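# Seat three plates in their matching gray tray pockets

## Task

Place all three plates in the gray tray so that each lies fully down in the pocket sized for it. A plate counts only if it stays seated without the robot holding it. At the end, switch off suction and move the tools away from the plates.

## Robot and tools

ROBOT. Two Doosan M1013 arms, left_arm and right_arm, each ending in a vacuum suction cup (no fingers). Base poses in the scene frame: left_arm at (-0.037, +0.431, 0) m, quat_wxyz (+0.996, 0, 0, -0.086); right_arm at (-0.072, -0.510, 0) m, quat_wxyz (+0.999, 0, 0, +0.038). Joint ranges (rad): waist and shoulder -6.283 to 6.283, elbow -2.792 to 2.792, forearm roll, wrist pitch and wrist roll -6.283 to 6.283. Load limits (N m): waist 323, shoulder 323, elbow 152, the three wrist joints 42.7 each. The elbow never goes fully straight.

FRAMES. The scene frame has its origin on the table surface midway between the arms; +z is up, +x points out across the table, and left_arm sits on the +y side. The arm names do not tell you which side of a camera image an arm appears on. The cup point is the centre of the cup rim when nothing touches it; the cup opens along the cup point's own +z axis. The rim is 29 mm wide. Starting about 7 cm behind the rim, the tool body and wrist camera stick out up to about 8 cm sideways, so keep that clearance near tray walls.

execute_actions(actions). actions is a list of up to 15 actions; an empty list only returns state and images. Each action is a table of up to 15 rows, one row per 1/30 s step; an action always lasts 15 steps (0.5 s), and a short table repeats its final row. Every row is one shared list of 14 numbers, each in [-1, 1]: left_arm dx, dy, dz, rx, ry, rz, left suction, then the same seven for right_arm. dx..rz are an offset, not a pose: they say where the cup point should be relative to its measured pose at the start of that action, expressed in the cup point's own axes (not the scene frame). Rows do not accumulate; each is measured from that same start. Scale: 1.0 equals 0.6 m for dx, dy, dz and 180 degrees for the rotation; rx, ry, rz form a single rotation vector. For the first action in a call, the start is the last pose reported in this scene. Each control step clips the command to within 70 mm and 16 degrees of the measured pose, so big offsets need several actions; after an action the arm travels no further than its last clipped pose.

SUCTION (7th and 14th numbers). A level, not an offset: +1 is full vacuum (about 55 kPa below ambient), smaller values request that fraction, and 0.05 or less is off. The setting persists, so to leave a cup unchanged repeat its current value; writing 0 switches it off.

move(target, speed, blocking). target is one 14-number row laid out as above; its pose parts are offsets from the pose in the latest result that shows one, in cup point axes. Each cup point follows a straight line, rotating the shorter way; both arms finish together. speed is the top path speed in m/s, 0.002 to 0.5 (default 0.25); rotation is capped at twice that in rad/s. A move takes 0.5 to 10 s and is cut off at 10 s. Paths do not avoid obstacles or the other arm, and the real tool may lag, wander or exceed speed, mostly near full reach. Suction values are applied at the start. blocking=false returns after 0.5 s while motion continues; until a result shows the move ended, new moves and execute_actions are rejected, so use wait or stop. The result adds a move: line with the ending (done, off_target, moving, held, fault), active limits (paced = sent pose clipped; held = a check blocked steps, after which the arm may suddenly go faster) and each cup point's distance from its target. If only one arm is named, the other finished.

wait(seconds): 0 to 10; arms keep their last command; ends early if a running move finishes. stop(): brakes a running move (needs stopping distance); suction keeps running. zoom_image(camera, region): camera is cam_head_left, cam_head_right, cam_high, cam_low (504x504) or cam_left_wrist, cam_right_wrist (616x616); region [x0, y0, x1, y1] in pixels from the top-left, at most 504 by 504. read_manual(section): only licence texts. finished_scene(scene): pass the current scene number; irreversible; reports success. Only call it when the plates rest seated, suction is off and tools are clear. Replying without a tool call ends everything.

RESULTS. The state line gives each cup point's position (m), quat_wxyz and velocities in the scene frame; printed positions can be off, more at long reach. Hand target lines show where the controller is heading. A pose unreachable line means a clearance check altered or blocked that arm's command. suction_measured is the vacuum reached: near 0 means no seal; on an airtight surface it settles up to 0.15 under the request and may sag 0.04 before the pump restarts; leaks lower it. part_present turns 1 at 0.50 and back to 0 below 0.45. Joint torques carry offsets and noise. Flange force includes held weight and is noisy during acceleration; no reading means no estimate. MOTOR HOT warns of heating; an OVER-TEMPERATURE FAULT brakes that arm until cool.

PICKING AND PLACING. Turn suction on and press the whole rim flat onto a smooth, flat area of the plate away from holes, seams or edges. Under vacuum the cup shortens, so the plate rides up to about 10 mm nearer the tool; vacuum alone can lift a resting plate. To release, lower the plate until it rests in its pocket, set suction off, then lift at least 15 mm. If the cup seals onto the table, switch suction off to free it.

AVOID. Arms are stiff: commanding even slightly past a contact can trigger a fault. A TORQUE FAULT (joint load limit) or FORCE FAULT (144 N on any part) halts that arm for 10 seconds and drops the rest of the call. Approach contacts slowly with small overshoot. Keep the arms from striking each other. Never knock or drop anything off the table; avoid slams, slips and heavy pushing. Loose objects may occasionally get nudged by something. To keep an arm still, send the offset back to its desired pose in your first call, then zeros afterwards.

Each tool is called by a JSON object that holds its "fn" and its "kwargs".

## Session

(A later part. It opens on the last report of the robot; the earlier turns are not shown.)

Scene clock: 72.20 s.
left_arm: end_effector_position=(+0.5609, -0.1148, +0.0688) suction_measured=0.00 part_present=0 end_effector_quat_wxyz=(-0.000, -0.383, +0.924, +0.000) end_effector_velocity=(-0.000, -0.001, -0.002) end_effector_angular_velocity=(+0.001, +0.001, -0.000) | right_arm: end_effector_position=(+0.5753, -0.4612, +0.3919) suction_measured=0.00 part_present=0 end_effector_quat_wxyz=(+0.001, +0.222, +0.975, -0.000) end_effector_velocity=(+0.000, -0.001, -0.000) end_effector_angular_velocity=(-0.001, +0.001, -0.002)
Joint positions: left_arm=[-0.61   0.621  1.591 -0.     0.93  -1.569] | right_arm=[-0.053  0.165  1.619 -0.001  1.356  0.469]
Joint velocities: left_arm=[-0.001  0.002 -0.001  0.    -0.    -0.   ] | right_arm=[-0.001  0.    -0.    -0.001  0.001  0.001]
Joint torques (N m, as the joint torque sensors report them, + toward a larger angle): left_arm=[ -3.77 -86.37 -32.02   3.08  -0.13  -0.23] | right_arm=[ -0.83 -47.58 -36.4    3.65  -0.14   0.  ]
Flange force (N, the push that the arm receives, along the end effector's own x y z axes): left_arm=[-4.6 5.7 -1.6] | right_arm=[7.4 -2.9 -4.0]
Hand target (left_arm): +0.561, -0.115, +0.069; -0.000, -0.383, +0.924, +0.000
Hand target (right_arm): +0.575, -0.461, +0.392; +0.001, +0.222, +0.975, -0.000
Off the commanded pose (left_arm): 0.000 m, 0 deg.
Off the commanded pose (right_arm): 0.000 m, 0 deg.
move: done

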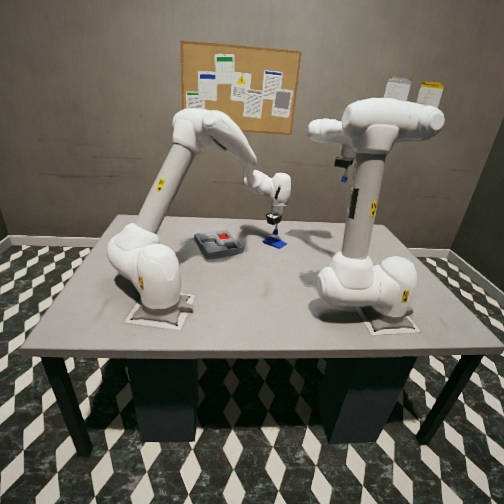

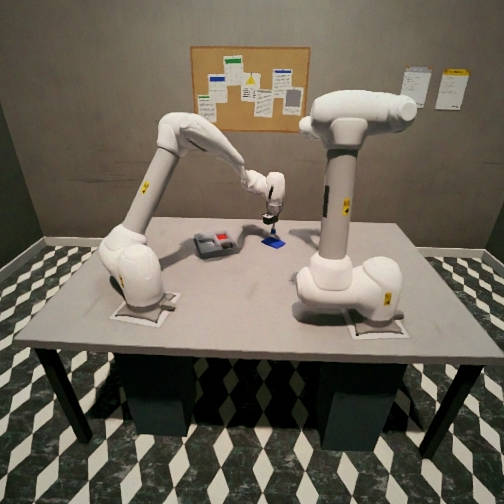

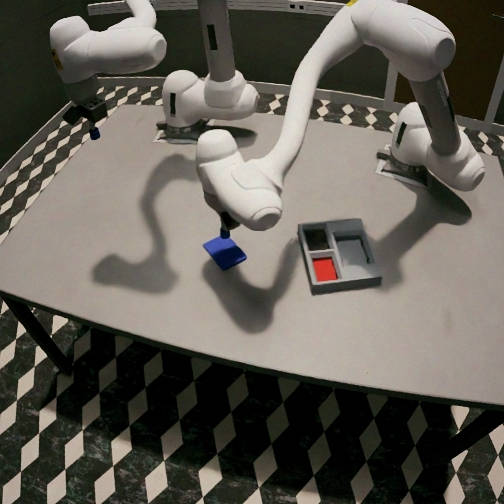

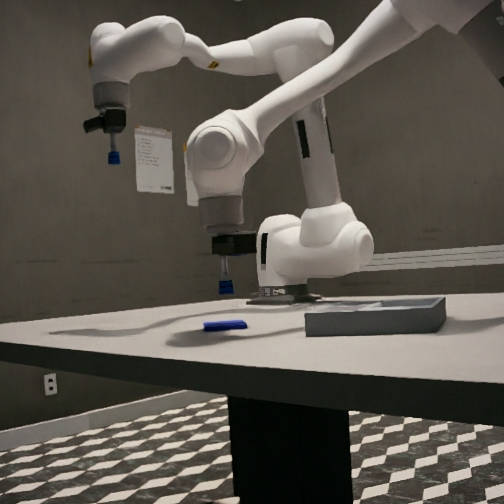

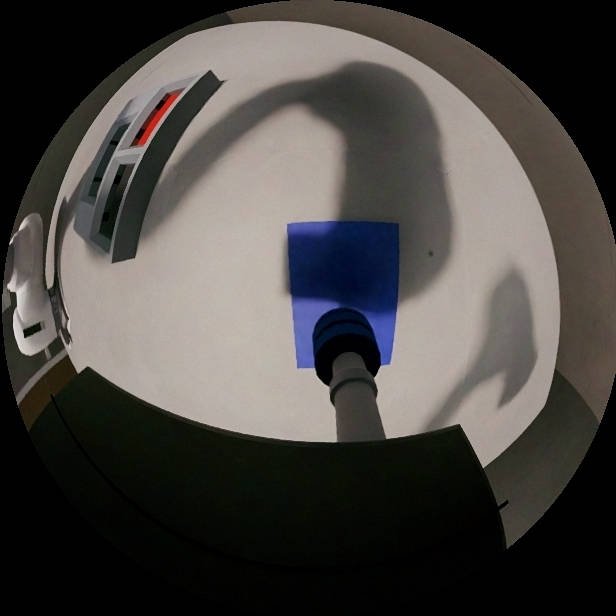

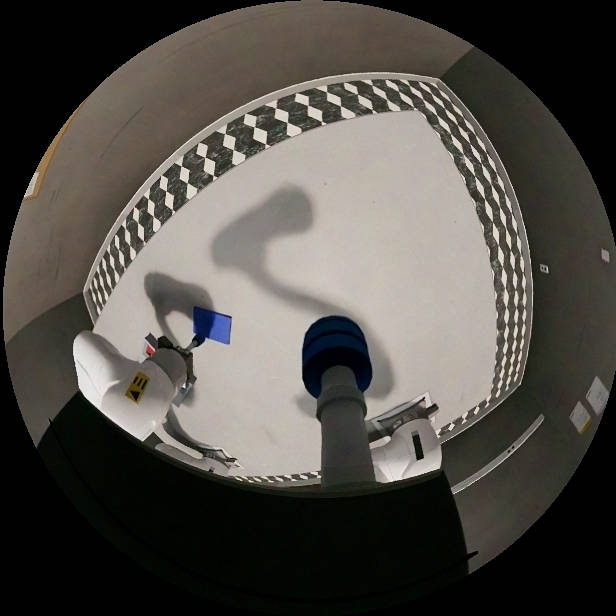

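{"fn": "move", "kwargs": {"target": [-0.005,-0.012,0.08,0,0,0,0,0,0,0,0,0,0,0]}}

{"fn": "move", "kwargs": {"target": [0,0,0.022,0,0,0,1,0,0,0,0,0,0,0], "speed": 0.02}}

{"fn": "wait", "kwargs": {"seconds": 0.5}}

{"fn": "move", "kwargs": {"target": [0,0,-0.075,0,0,0.145,1,0,0,0,0,0,0,0]}}

Scene clock: 77.87 s.
left_arm: end_effector_position=(+0.5680, -0.1177, +0.0207) suction_measured=0.00 part_present=0 end_effector_quat_wxyz=(-0.000, -0.383, +0.924, +0.000) end_effector_velocity=(+0.000, -0.000, -0.000) end_effector_angular_velocity=(-0.000, -0.000, +0.000) | right_arm: end_effector_position=(+0.5753, -0.4612, +0.3919) suction_measured=0.00 part_present=0 end_effector_quat_wxyz=(+0.001, +0.222, +0.975, -0.000) end_effector_velocity=(-0.000, +0.001, +0.000) end_effector_angular_velocity=(-0.000, +0.001, +0.001)
Joint positions: left_arm=[-0.606  0.679  1.594  0.     0.87  -1.566] | right_arm=[-0.053  0.165  1.619 -0.001  1.356  0.469]
Joint velocities: left_arm=[ 0.     0.    -0.001  0.    -0.    -0.   ] | right_arm=[ 0.001 -0.     0.    -0.     0.001  0.   ]
Joint torques (N m, as the joint torque sensors report them, + toward a larger angle): left_arm=[ -3.41 -89.49 -30.61   2.99  -0.25  -0.14] | right_arm=[ -0.36 -48.33 -36.28   3.7   -0.23   0.1 ]
Flange force (N, the push that the arm receives, along the end effector's own x y z axes): left_arm=[-4.1 6.1 -3.0] | right_arm=[6.1 -2.8 -4.3]
Hand target (left_arm): +0.568, -0.118, +0.021; -0.000, -0.383, +0.924, +0.000
Hand target (right_arm): +0.575, -0.461, +0.392; +0.001, +0.222, +0.975, -0.000
Off the commanded pose (left_arm): 0.000 m, 0 deg.
Off the commanded pose (right_arm): 0.000 m, 0 deg.
move: done

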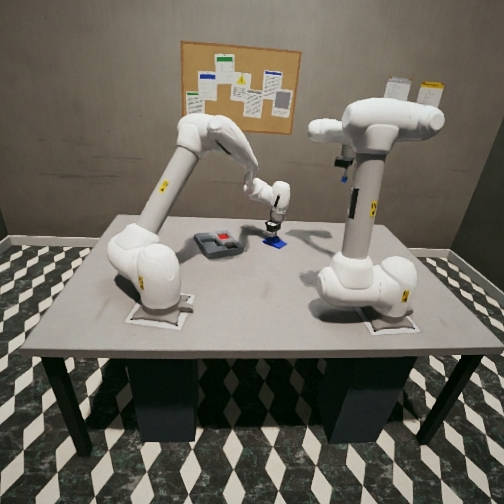

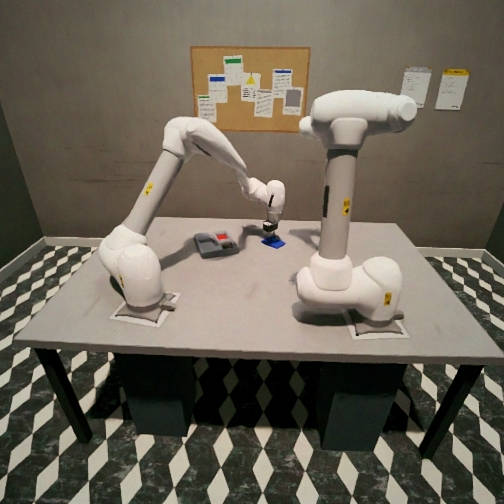

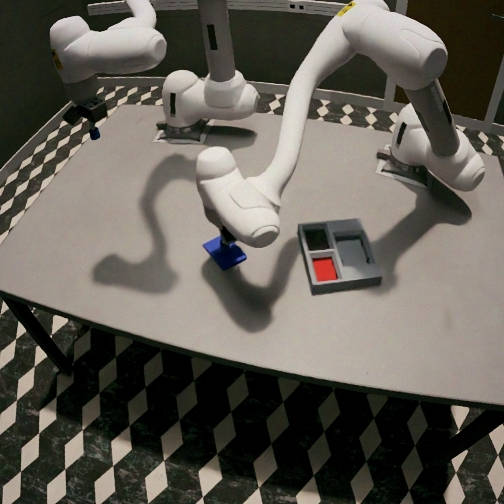

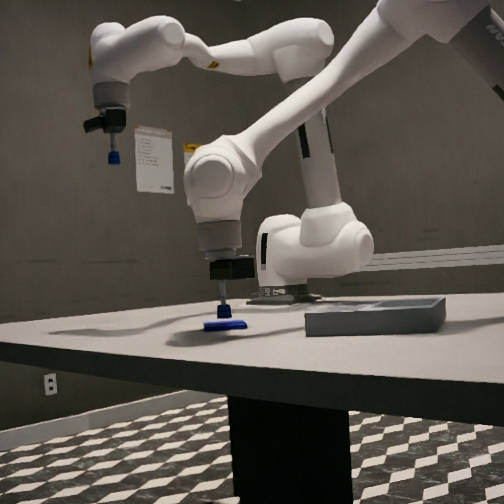

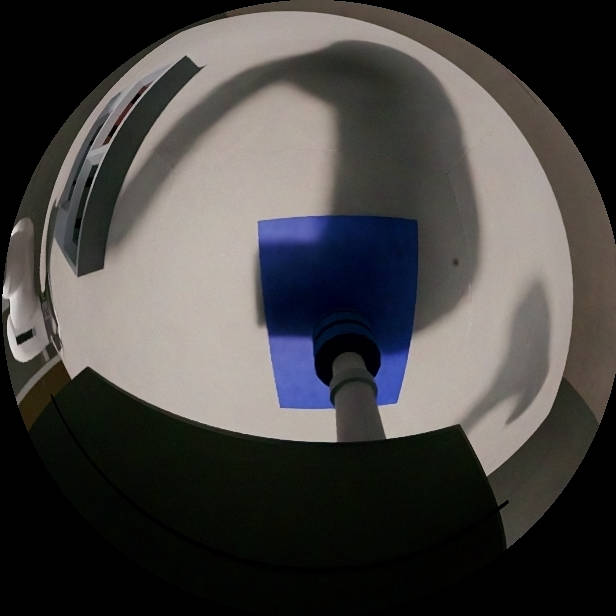

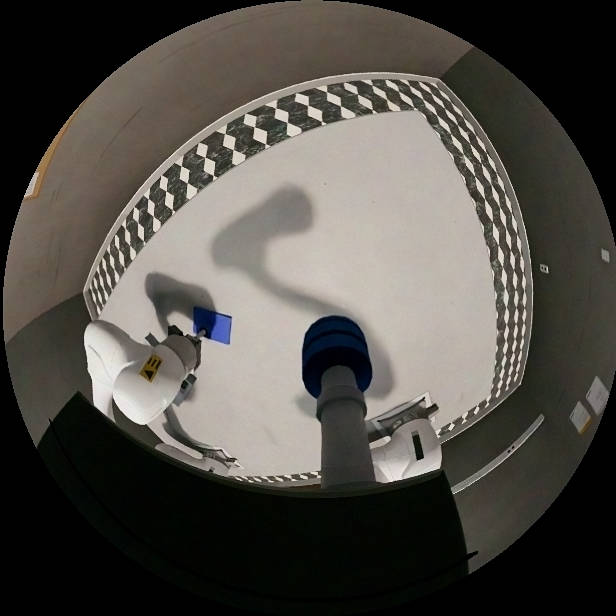

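Scene clock: 78.77 s.
left_arm: end_effector_position=(+0.5680, -0.1177, +0.0075) suction_measured=0.53 part_present=1 end_effector_quat_wxyz=(-0.000, -0.383, +0.924, +0.000) end_effector_velocity=(+0.001, +0.001, -0.001) end_effector_angular_velocity=(-0.000, -0.000, +0.003) | right_arm: end_effector_position=(+0.5753, -0.4612, +0.3919) suction_measured=0.00 part_present=0 end_effector_quat_wxyz=(+0.001, +0.222, +0.975, -0.000) end_effector_velocity=(-0.001, +0.000, +0.001) end_effector_angular_velocity=(+0.000, -0.000, +0.001)
Joint positions: left_arm=[-0.606  0.692  1.599  0.     0.851 -1.566] | right_arm=[-0.053  0.165  1.619 -0.001  1.356  0.469]
Joint velocities: left_arm=[ 0.002  0.001 -0.     0.    -0.001 -0.001] | right_arm=[ 0.    -0.001 -0.001  0.     0.002 -0.001]
Joint torques (N m, as the joint torque sensors report them, + toward a larger angle): left_arm=[ -3.94 -91.45 -31.19   2.91  -0.07  -0.14] | right_arm=[  0.25 -48.02 -36.27   3.57  -0.25   0.12]
Flange force (N, the push that the arm receives, along the end effector's own x y z axes): left_arm=[-5.4 7.3 -1.0] | right_arm=[5.9 -4.3 -4.6]
Hand target (left_arm): +0.568, -0.118, +0.008; -0.000, -0.383, +0.924, +0.000
Hand target (right_arm): +0.575, -0.461, +0.392; +0.001, +0.222, +0.975, -0.000
Off the commanded pose (left_arm): 0.000 m, 0 deg.
Off the commanded pose (right_arm): 0.000 m, 0 deg.
move: done

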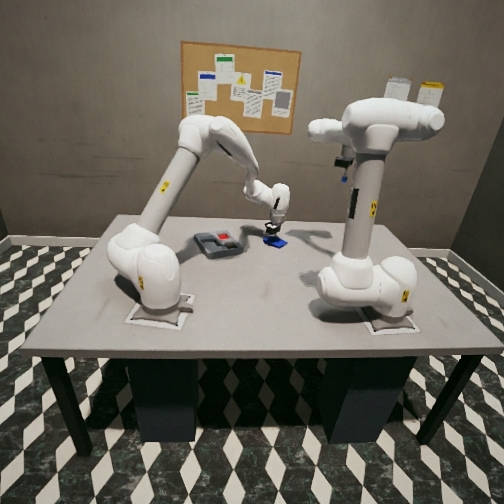

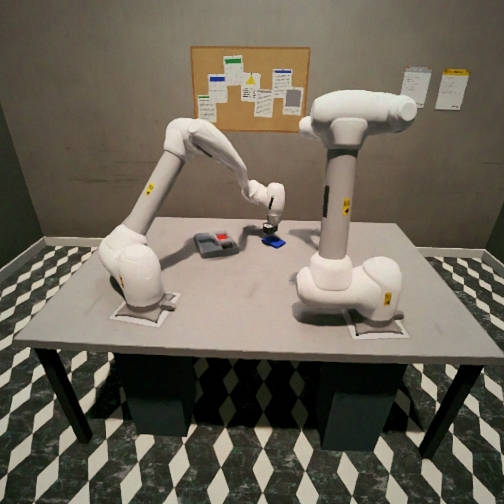

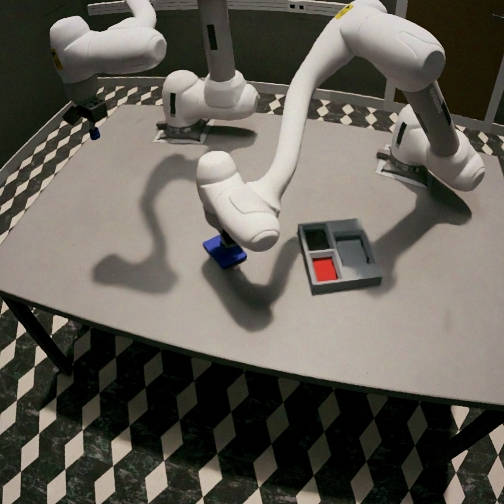

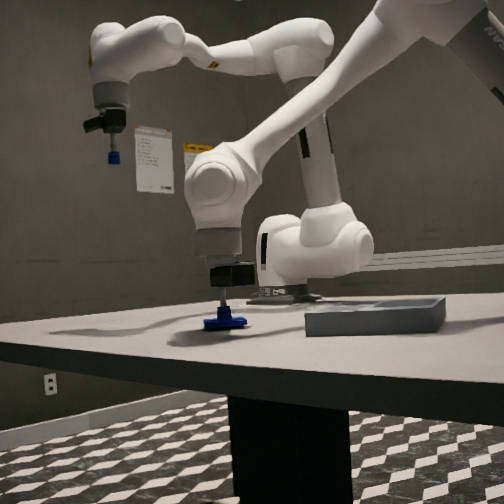

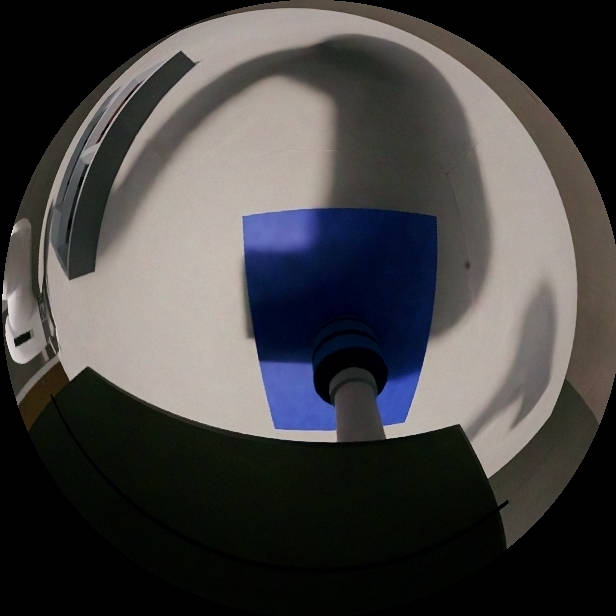

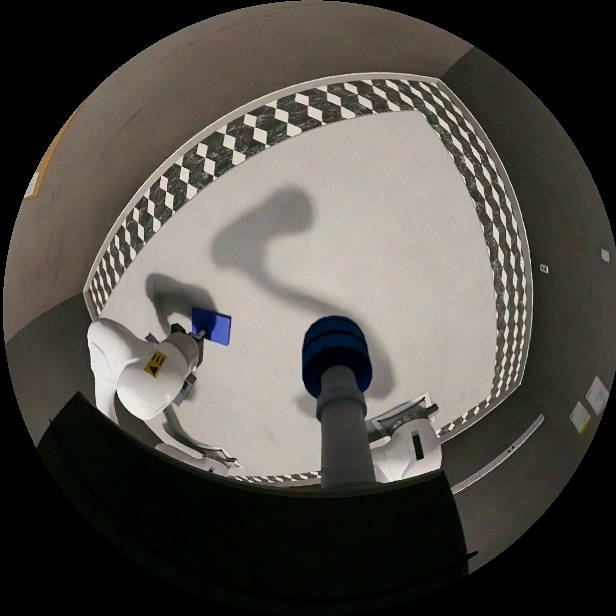

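Scene clock: 79.27 s.
left_arm: end_effector_position=(+0.5680, -0.1177, +0.0075) suction_measured=0.96 part_present=1 end_effector_quat_wxyz=(-0.000, -0.383, +0.924, +0.000) end_effector_velocity=(-0.000, -0.001, +0.001) end_effector_angular_velocity=(-0.002, -0.001, -0.003) | right_arm: end_effector_position=(+0.5753, -0.4612, +0.3919) suction_measured=0.00 part_present=0 end_effector_quat_wxyz=(+0.001, +0.222, +0.975, -0.000) end_effector_velocity=(+0.000, +0.000, -0.001) end_effector_angular_velocity=(+0.000, +0.001, +0.003)
Joint positions: left_arm=[-0.606  0.692  1.599  0.     0.851 -1.566] | right_arm=[-0.053  0.165  1.619 -0.001  1.356  0.469]
Joint velocities: left_arm=[-0.001 -0.001 -0.001 -0.    -0.001  0.002] | right_arm=[ 0.001  0.001  0.     0.     0.    -0.002]
Joint torques (N m, as the joint torque sensors report them, + toward a larger angle): left_arm=[ -4.2  -91.97 -31.41   2.92  -0.14  -0.41] | right_arm=[ -0.45 -47.69 -36.19   3.59  -0.21  -0.04]
Flange force (N, the push that the arm receives, along the end effector's own x y z axes): left_arm=[-4.7 6.4 -0.2] | right_arm=[6.3 -2.9 -4.2]
Hand target (left_arm): +0.568, -0.118, +0.008; -0.000, -0.383, +0.924, +0.000
Hand target (right_arm): +0.575, -0.461, +0.392; +0.001, +0.222, +0.975, -0.000
Off the commanded pose (left_arm): 0.000 m, 0 deg.
Off the commanded pose (right_arm): 0.000 m, 0 deg.
wait: 0.50 s; at rest by 0.17 s

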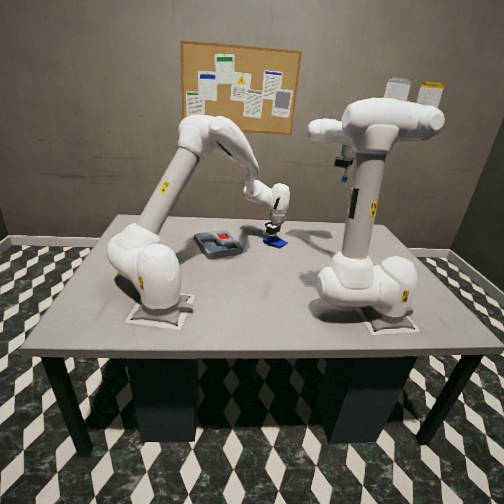

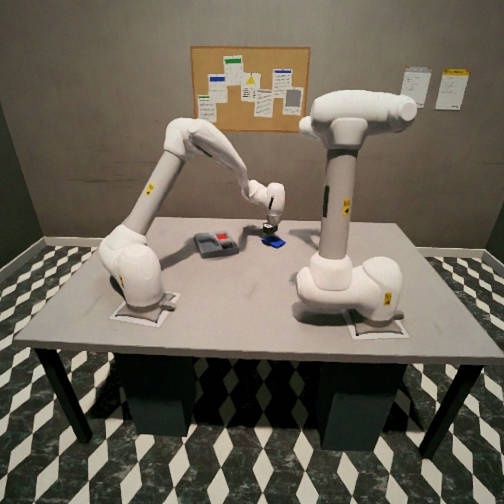

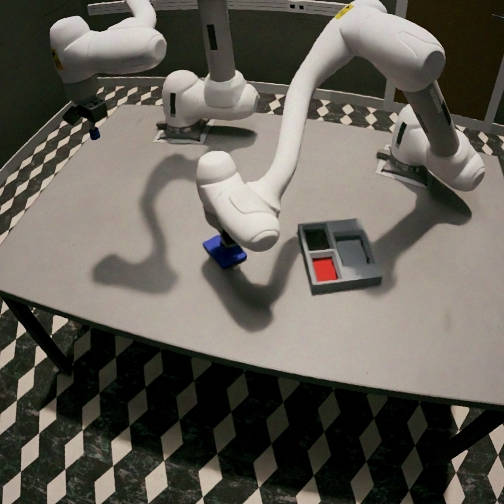

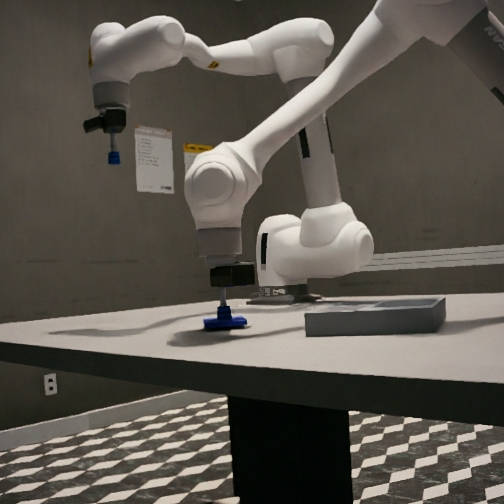

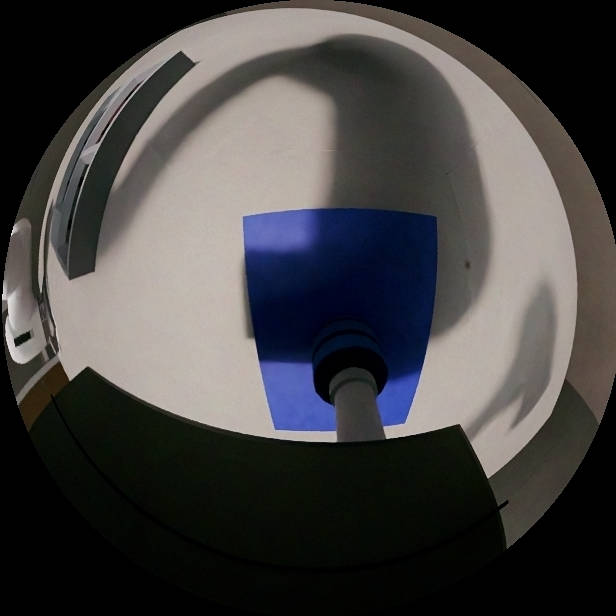

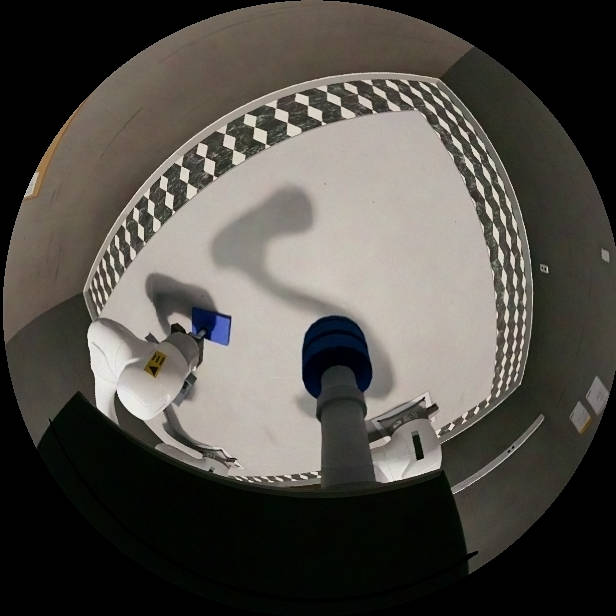

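Scene clock: 80.53 s.
left_arm: end_effector_position=(+0.5679, -0.1177, +0.0525) suction_measured=0.99 part_present=1 end_effector_quat_wxyz=(-0.000, -0.165, +0.986, +0.000) end_effector_velocity=(+0.002, +0.001, +0.000) end_effector_angular_velocity=(-0.000, -0.000, +0.002) | right_arm: end_effector_position=(+0.5753, -0.4612, +0.3919) suction_measured=0.00 part_present=0 end_effector_quat_wxyz=(+0.001, +0.222, +0.975, -0.000) end_effector_velocity=(+0.000, -0.001, -0.000) end_effector_angular_velocity=(-0.000, -0.000, -0.001)
Joint positions: left_arm=[-0.607  0.646  1.581  0.     0.914 -1.11 ] | right_arm=[-0.053  0.165  1.619 -0.001  1.356  0.469]
Joint velocities: left_arm=[ 0.002  0.    -0.    -0.    -0.     0.001] | right_arm=[-0.001  0.    -0.    -0.    -0.    -0.   ]
Joint torques (N m, as the joint torque sensors report them, + toward a larger angle): left_arm=[ -3.26 -87.06 -33.27   3.25   0.03   0.11] | right_arm=[ -0.62 -48.51 -36.54   3.63  -0.2    0.08]
Flange force (N, the push that the arm receives, along the end effector's own x y z axes): left_arm=[1.4 12.2 -2.5] | right_arm=[5.9 -2.8 -3.4]
Hand target (left_arm): +0.568, -0.118, +0.053; -0.000, -0.165, +0.986, +0.000
Hand target (right_arm): +0.575, -0.461, +0.392; +0.001, +0.222, +0.975, -0.000
Off the commanded pose (left_arm): 0.000 m, 0 deg.
Off the commanded pose (right_arm): 0.000 m, 0 deg.
move: done

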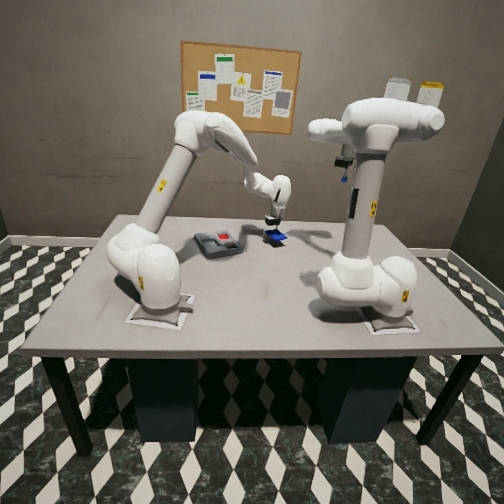

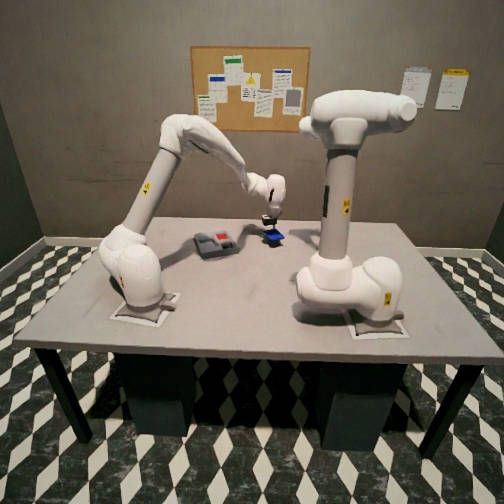

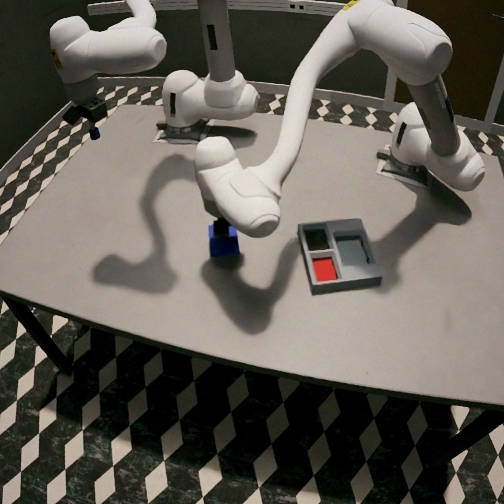

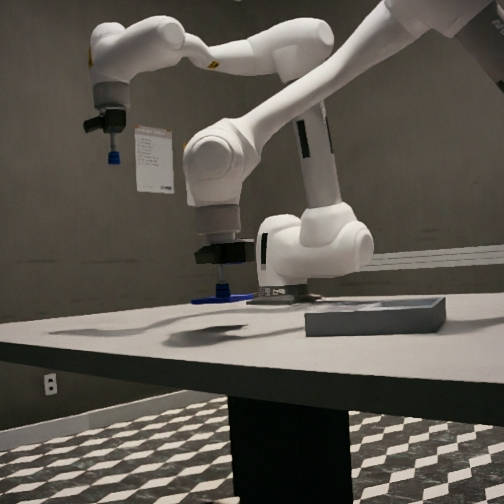

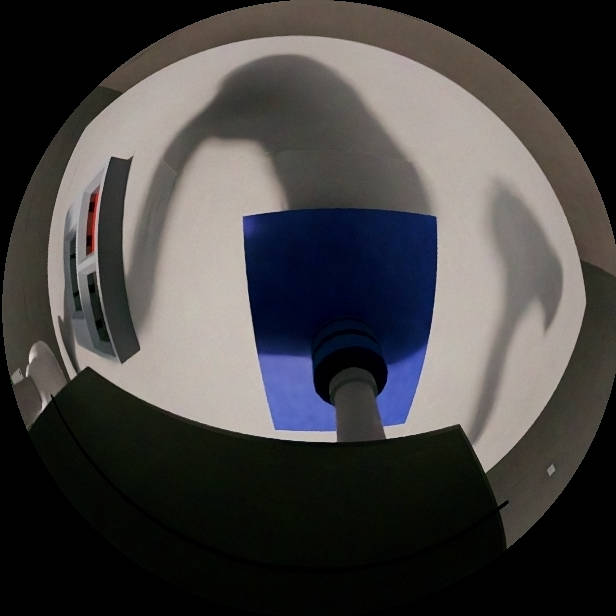

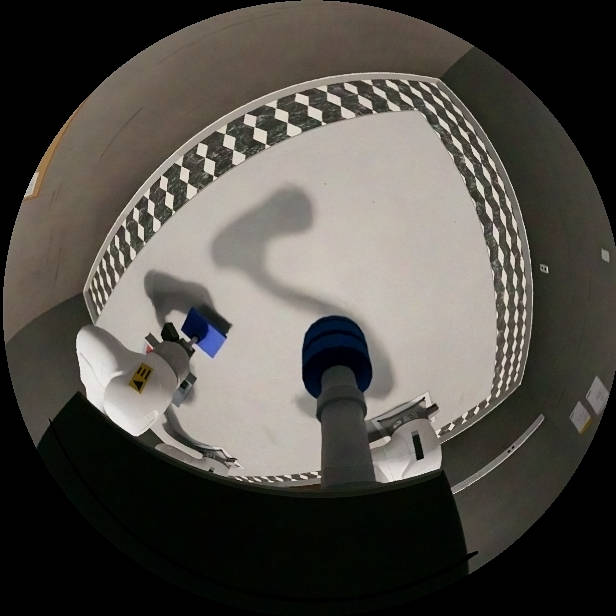

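{"fn": "move", "kwargs": {"target": [-0.086,0.624,0,0,0,0.007,1,0,0,0,0,0,0,0], "speed": 0.3}}

{"fn": "move", "kwargs": {"target": [0,0,0.028,0,0,0,1,0,0,0,0,0,0,0], "speed": 0.04}}

{"fn": "zoom_image", "kwargs": {"camera": "cam_left_wrist", "region": [195,160,485,450]}}

Scene clock: 85.13 s.
left_arm: end_effector_position=(+0.4952, +0.2530, +0.0525) suction_measured=0.99 part_present=1 end_effector_quat_wxyz=(-0.000, -0.154, +0.988, +0.000) end_effector_velocity=(-0.001, +0.000, -0.000) end_effector_angular_velocity=(+0.000, +0.002, +0.001) | right_arm: end_effector_position=(+0.5753, -0.4612, +0.3919) suction_measured=0.00 part_present=0 end_effector_quat_wxyz=(+0.001, +0.222, +0.975, -0.000) end_effector_velocity=(+0.000, +0.001, +0.001) end_effector_angular_velocity=(+0.001, -0.001, +0.001)
Joint positions: left_arm=[-0.212  0.337  2.116  0.     0.689 -0.694] | right_arm=[-0.053  0.165  1.619 -0.001  1.356  0.469]
Joint velocities: left_arm=[-0.    -0.     0.002 -0.     0.    -0.001] | right_arm=[ 0.001 -0.001 -0.001  0.001 -0.    -0.   ]
Joint torques (N m, as the joint torque sensors report them, + toward a larger angle): left_arm=[ -3.23 -56.16 -26.63   2.52  -0.37  -0.33] | right_arm=[ -0.39 -48.02 -36.31   3.66  -0.23   0.11]
Flange force (N, the push that the arm receives, along the end effector's own x y z axes): left_arm=[0.3 7.6 -1.1] | right_arm=[6.1 -3.1 -4.2]
Hand target (left_arm): +0.495, +0.253, +0.053; -0.000, -0.154, +0.988, +0.000
Hand target (right_arm): +0.575, -0.461, +0.392; +0.001, +0.222, +0.975, -0.000
Off the commanded pose (left_arm): 0.000 m, 0 deg.
Off the commanded pose (right_arm): 0.000 m, 0 deg.
move: done

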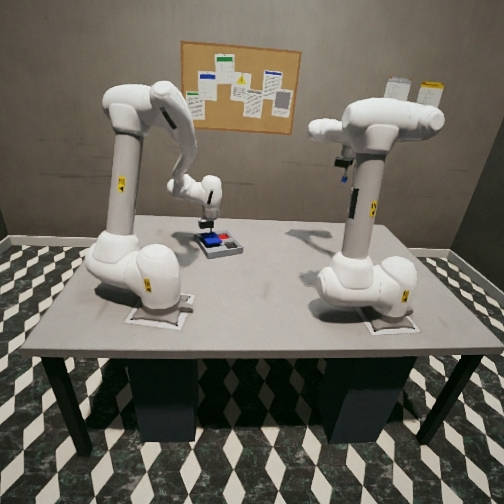

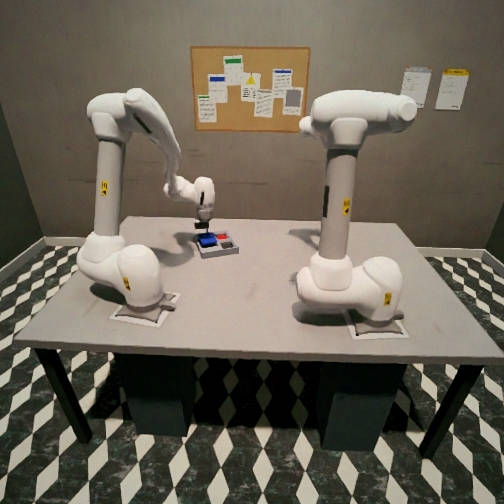

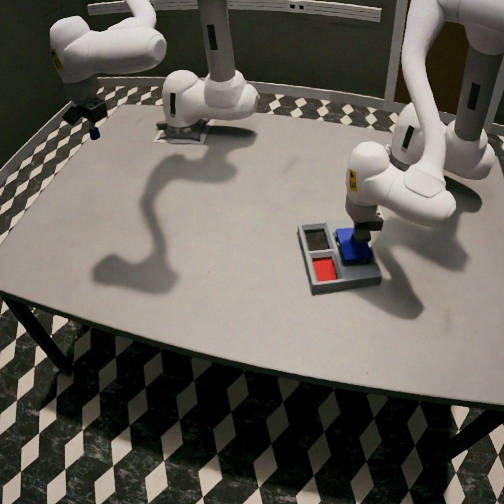

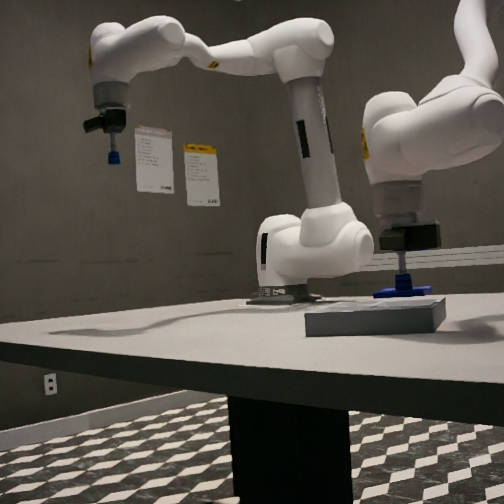

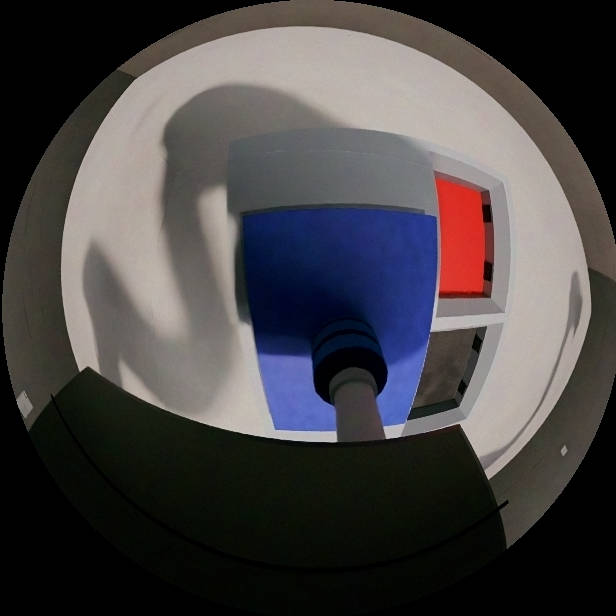

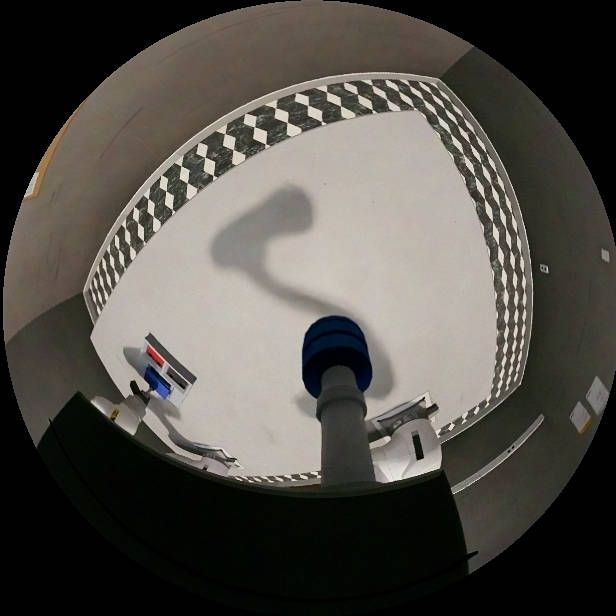

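Scene clock: 85.87 s.
left_arm: end_effector_position=(+0.4952, +0.2530, +0.0358) suction_measured=0.99 part_present=1 end_effector_quat_wxyz=(-0.000, -0.154, +0.988, +0.000) end_effector_velocity=(-0.001, -0.001, -0.001) end_effector_angular_velocity=(+0.001, +0.001, +0.001) | right_arm: end_effector_position=(+0.5753, -0.4612, +0.3919) suction_measured=0.00 part_present=0 end_effector_quat_wxyz=(+0.001, +0.222, +0.975, -0.000) end_effector_velocity=(+0.001, -0.000, +0.000) end_effector_angular_velocity=(+0.000, -0.002, +0.002)
Joint positions: left_arm=[-0.212  0.362  2.125  0.     0.656 -0.694] | right_arm=[-0.053  0.165  1.619 -0.001  1.356  0.469]
Joint velocities: left_arm=[-0.001  0.001  0.001  0.    -0.    -0.002] | right_arm=[-0.    -0.     0.     0.    -0.002 -0.002]
Joint torques (N m, as the joint torque sensors report them, + toward a larger angle): left_arm=[ -3.65 -57.22 -25.51   2.57  -0.03  -0.23] | right_arm=[  0.25 -48.75 -36.28   3.68  -0.24   0.14]
Flange force (N, the push that the arm receives, along the end effector's own x y z axes): left_arm=[0.3 8.5 -1.3] | right_arm=[4.5 -3.5 -3.9]
Hand target (left_arm): +0.495, +0.253, +0.036; -0.000, -0.154, +0.988, +0.000
Hand target (right_arm): +0.575, -0.461, +0.392; +0.001, +0.222, +0.975, -0.000
Off the commanded pose (left_arm): 0.000 m, 0 deg.
Off the commanded pose (right_arm): 0.000 m, 0 deg.
move: done

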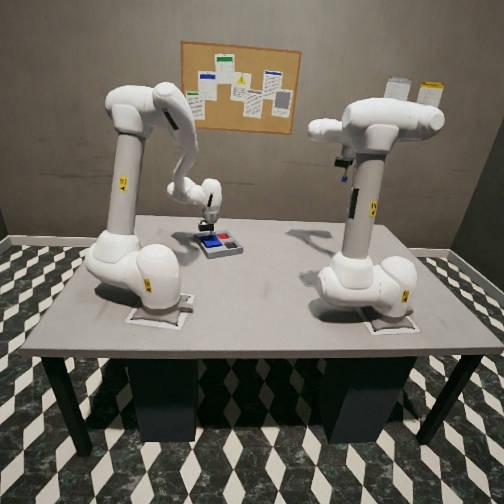

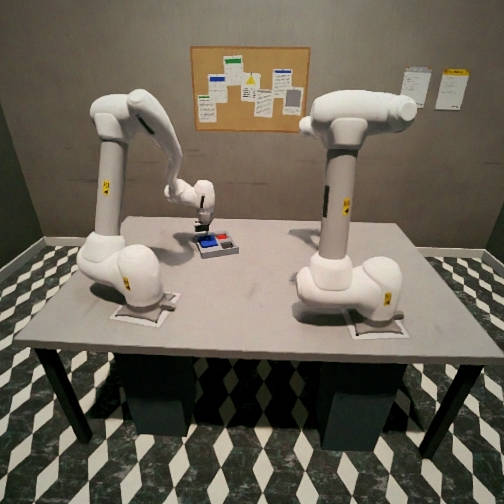

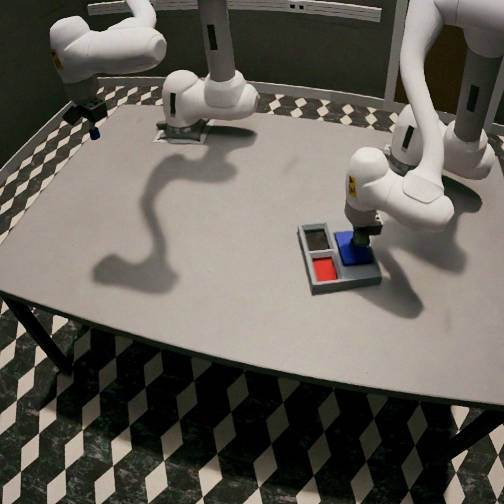

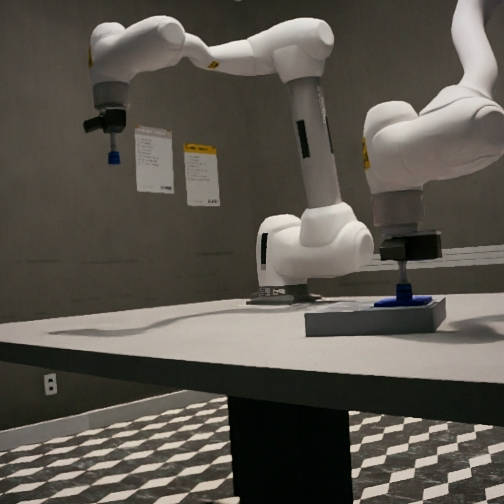

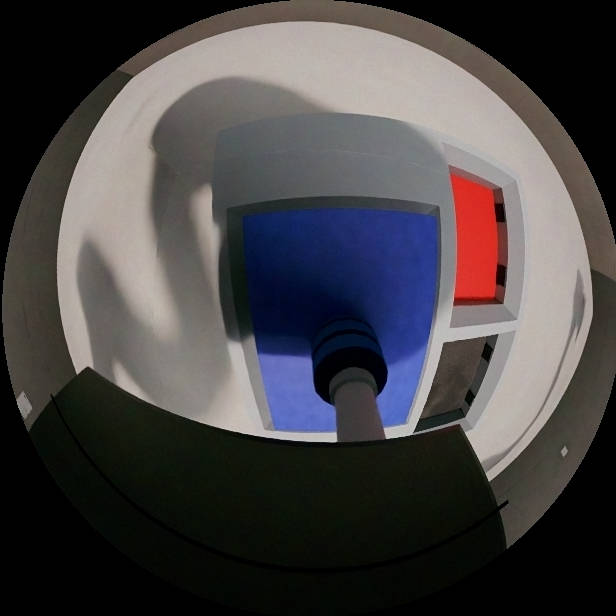

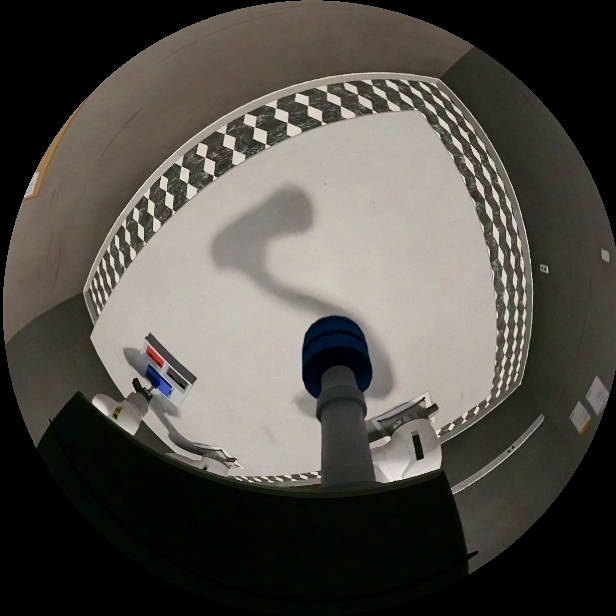

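Region (195, 160, 485, 450) of cam_left_wrist's 616x616 image, scaled by 1.738, with more detail than that image has.

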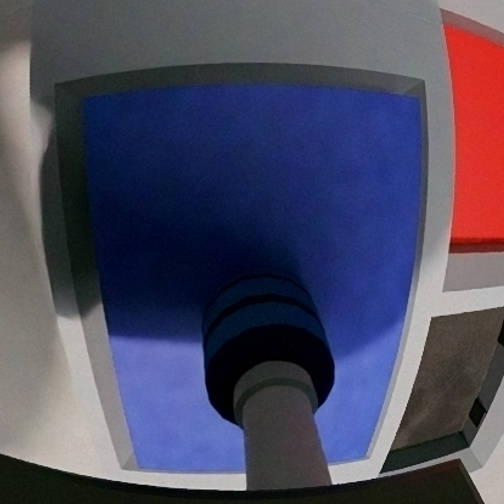

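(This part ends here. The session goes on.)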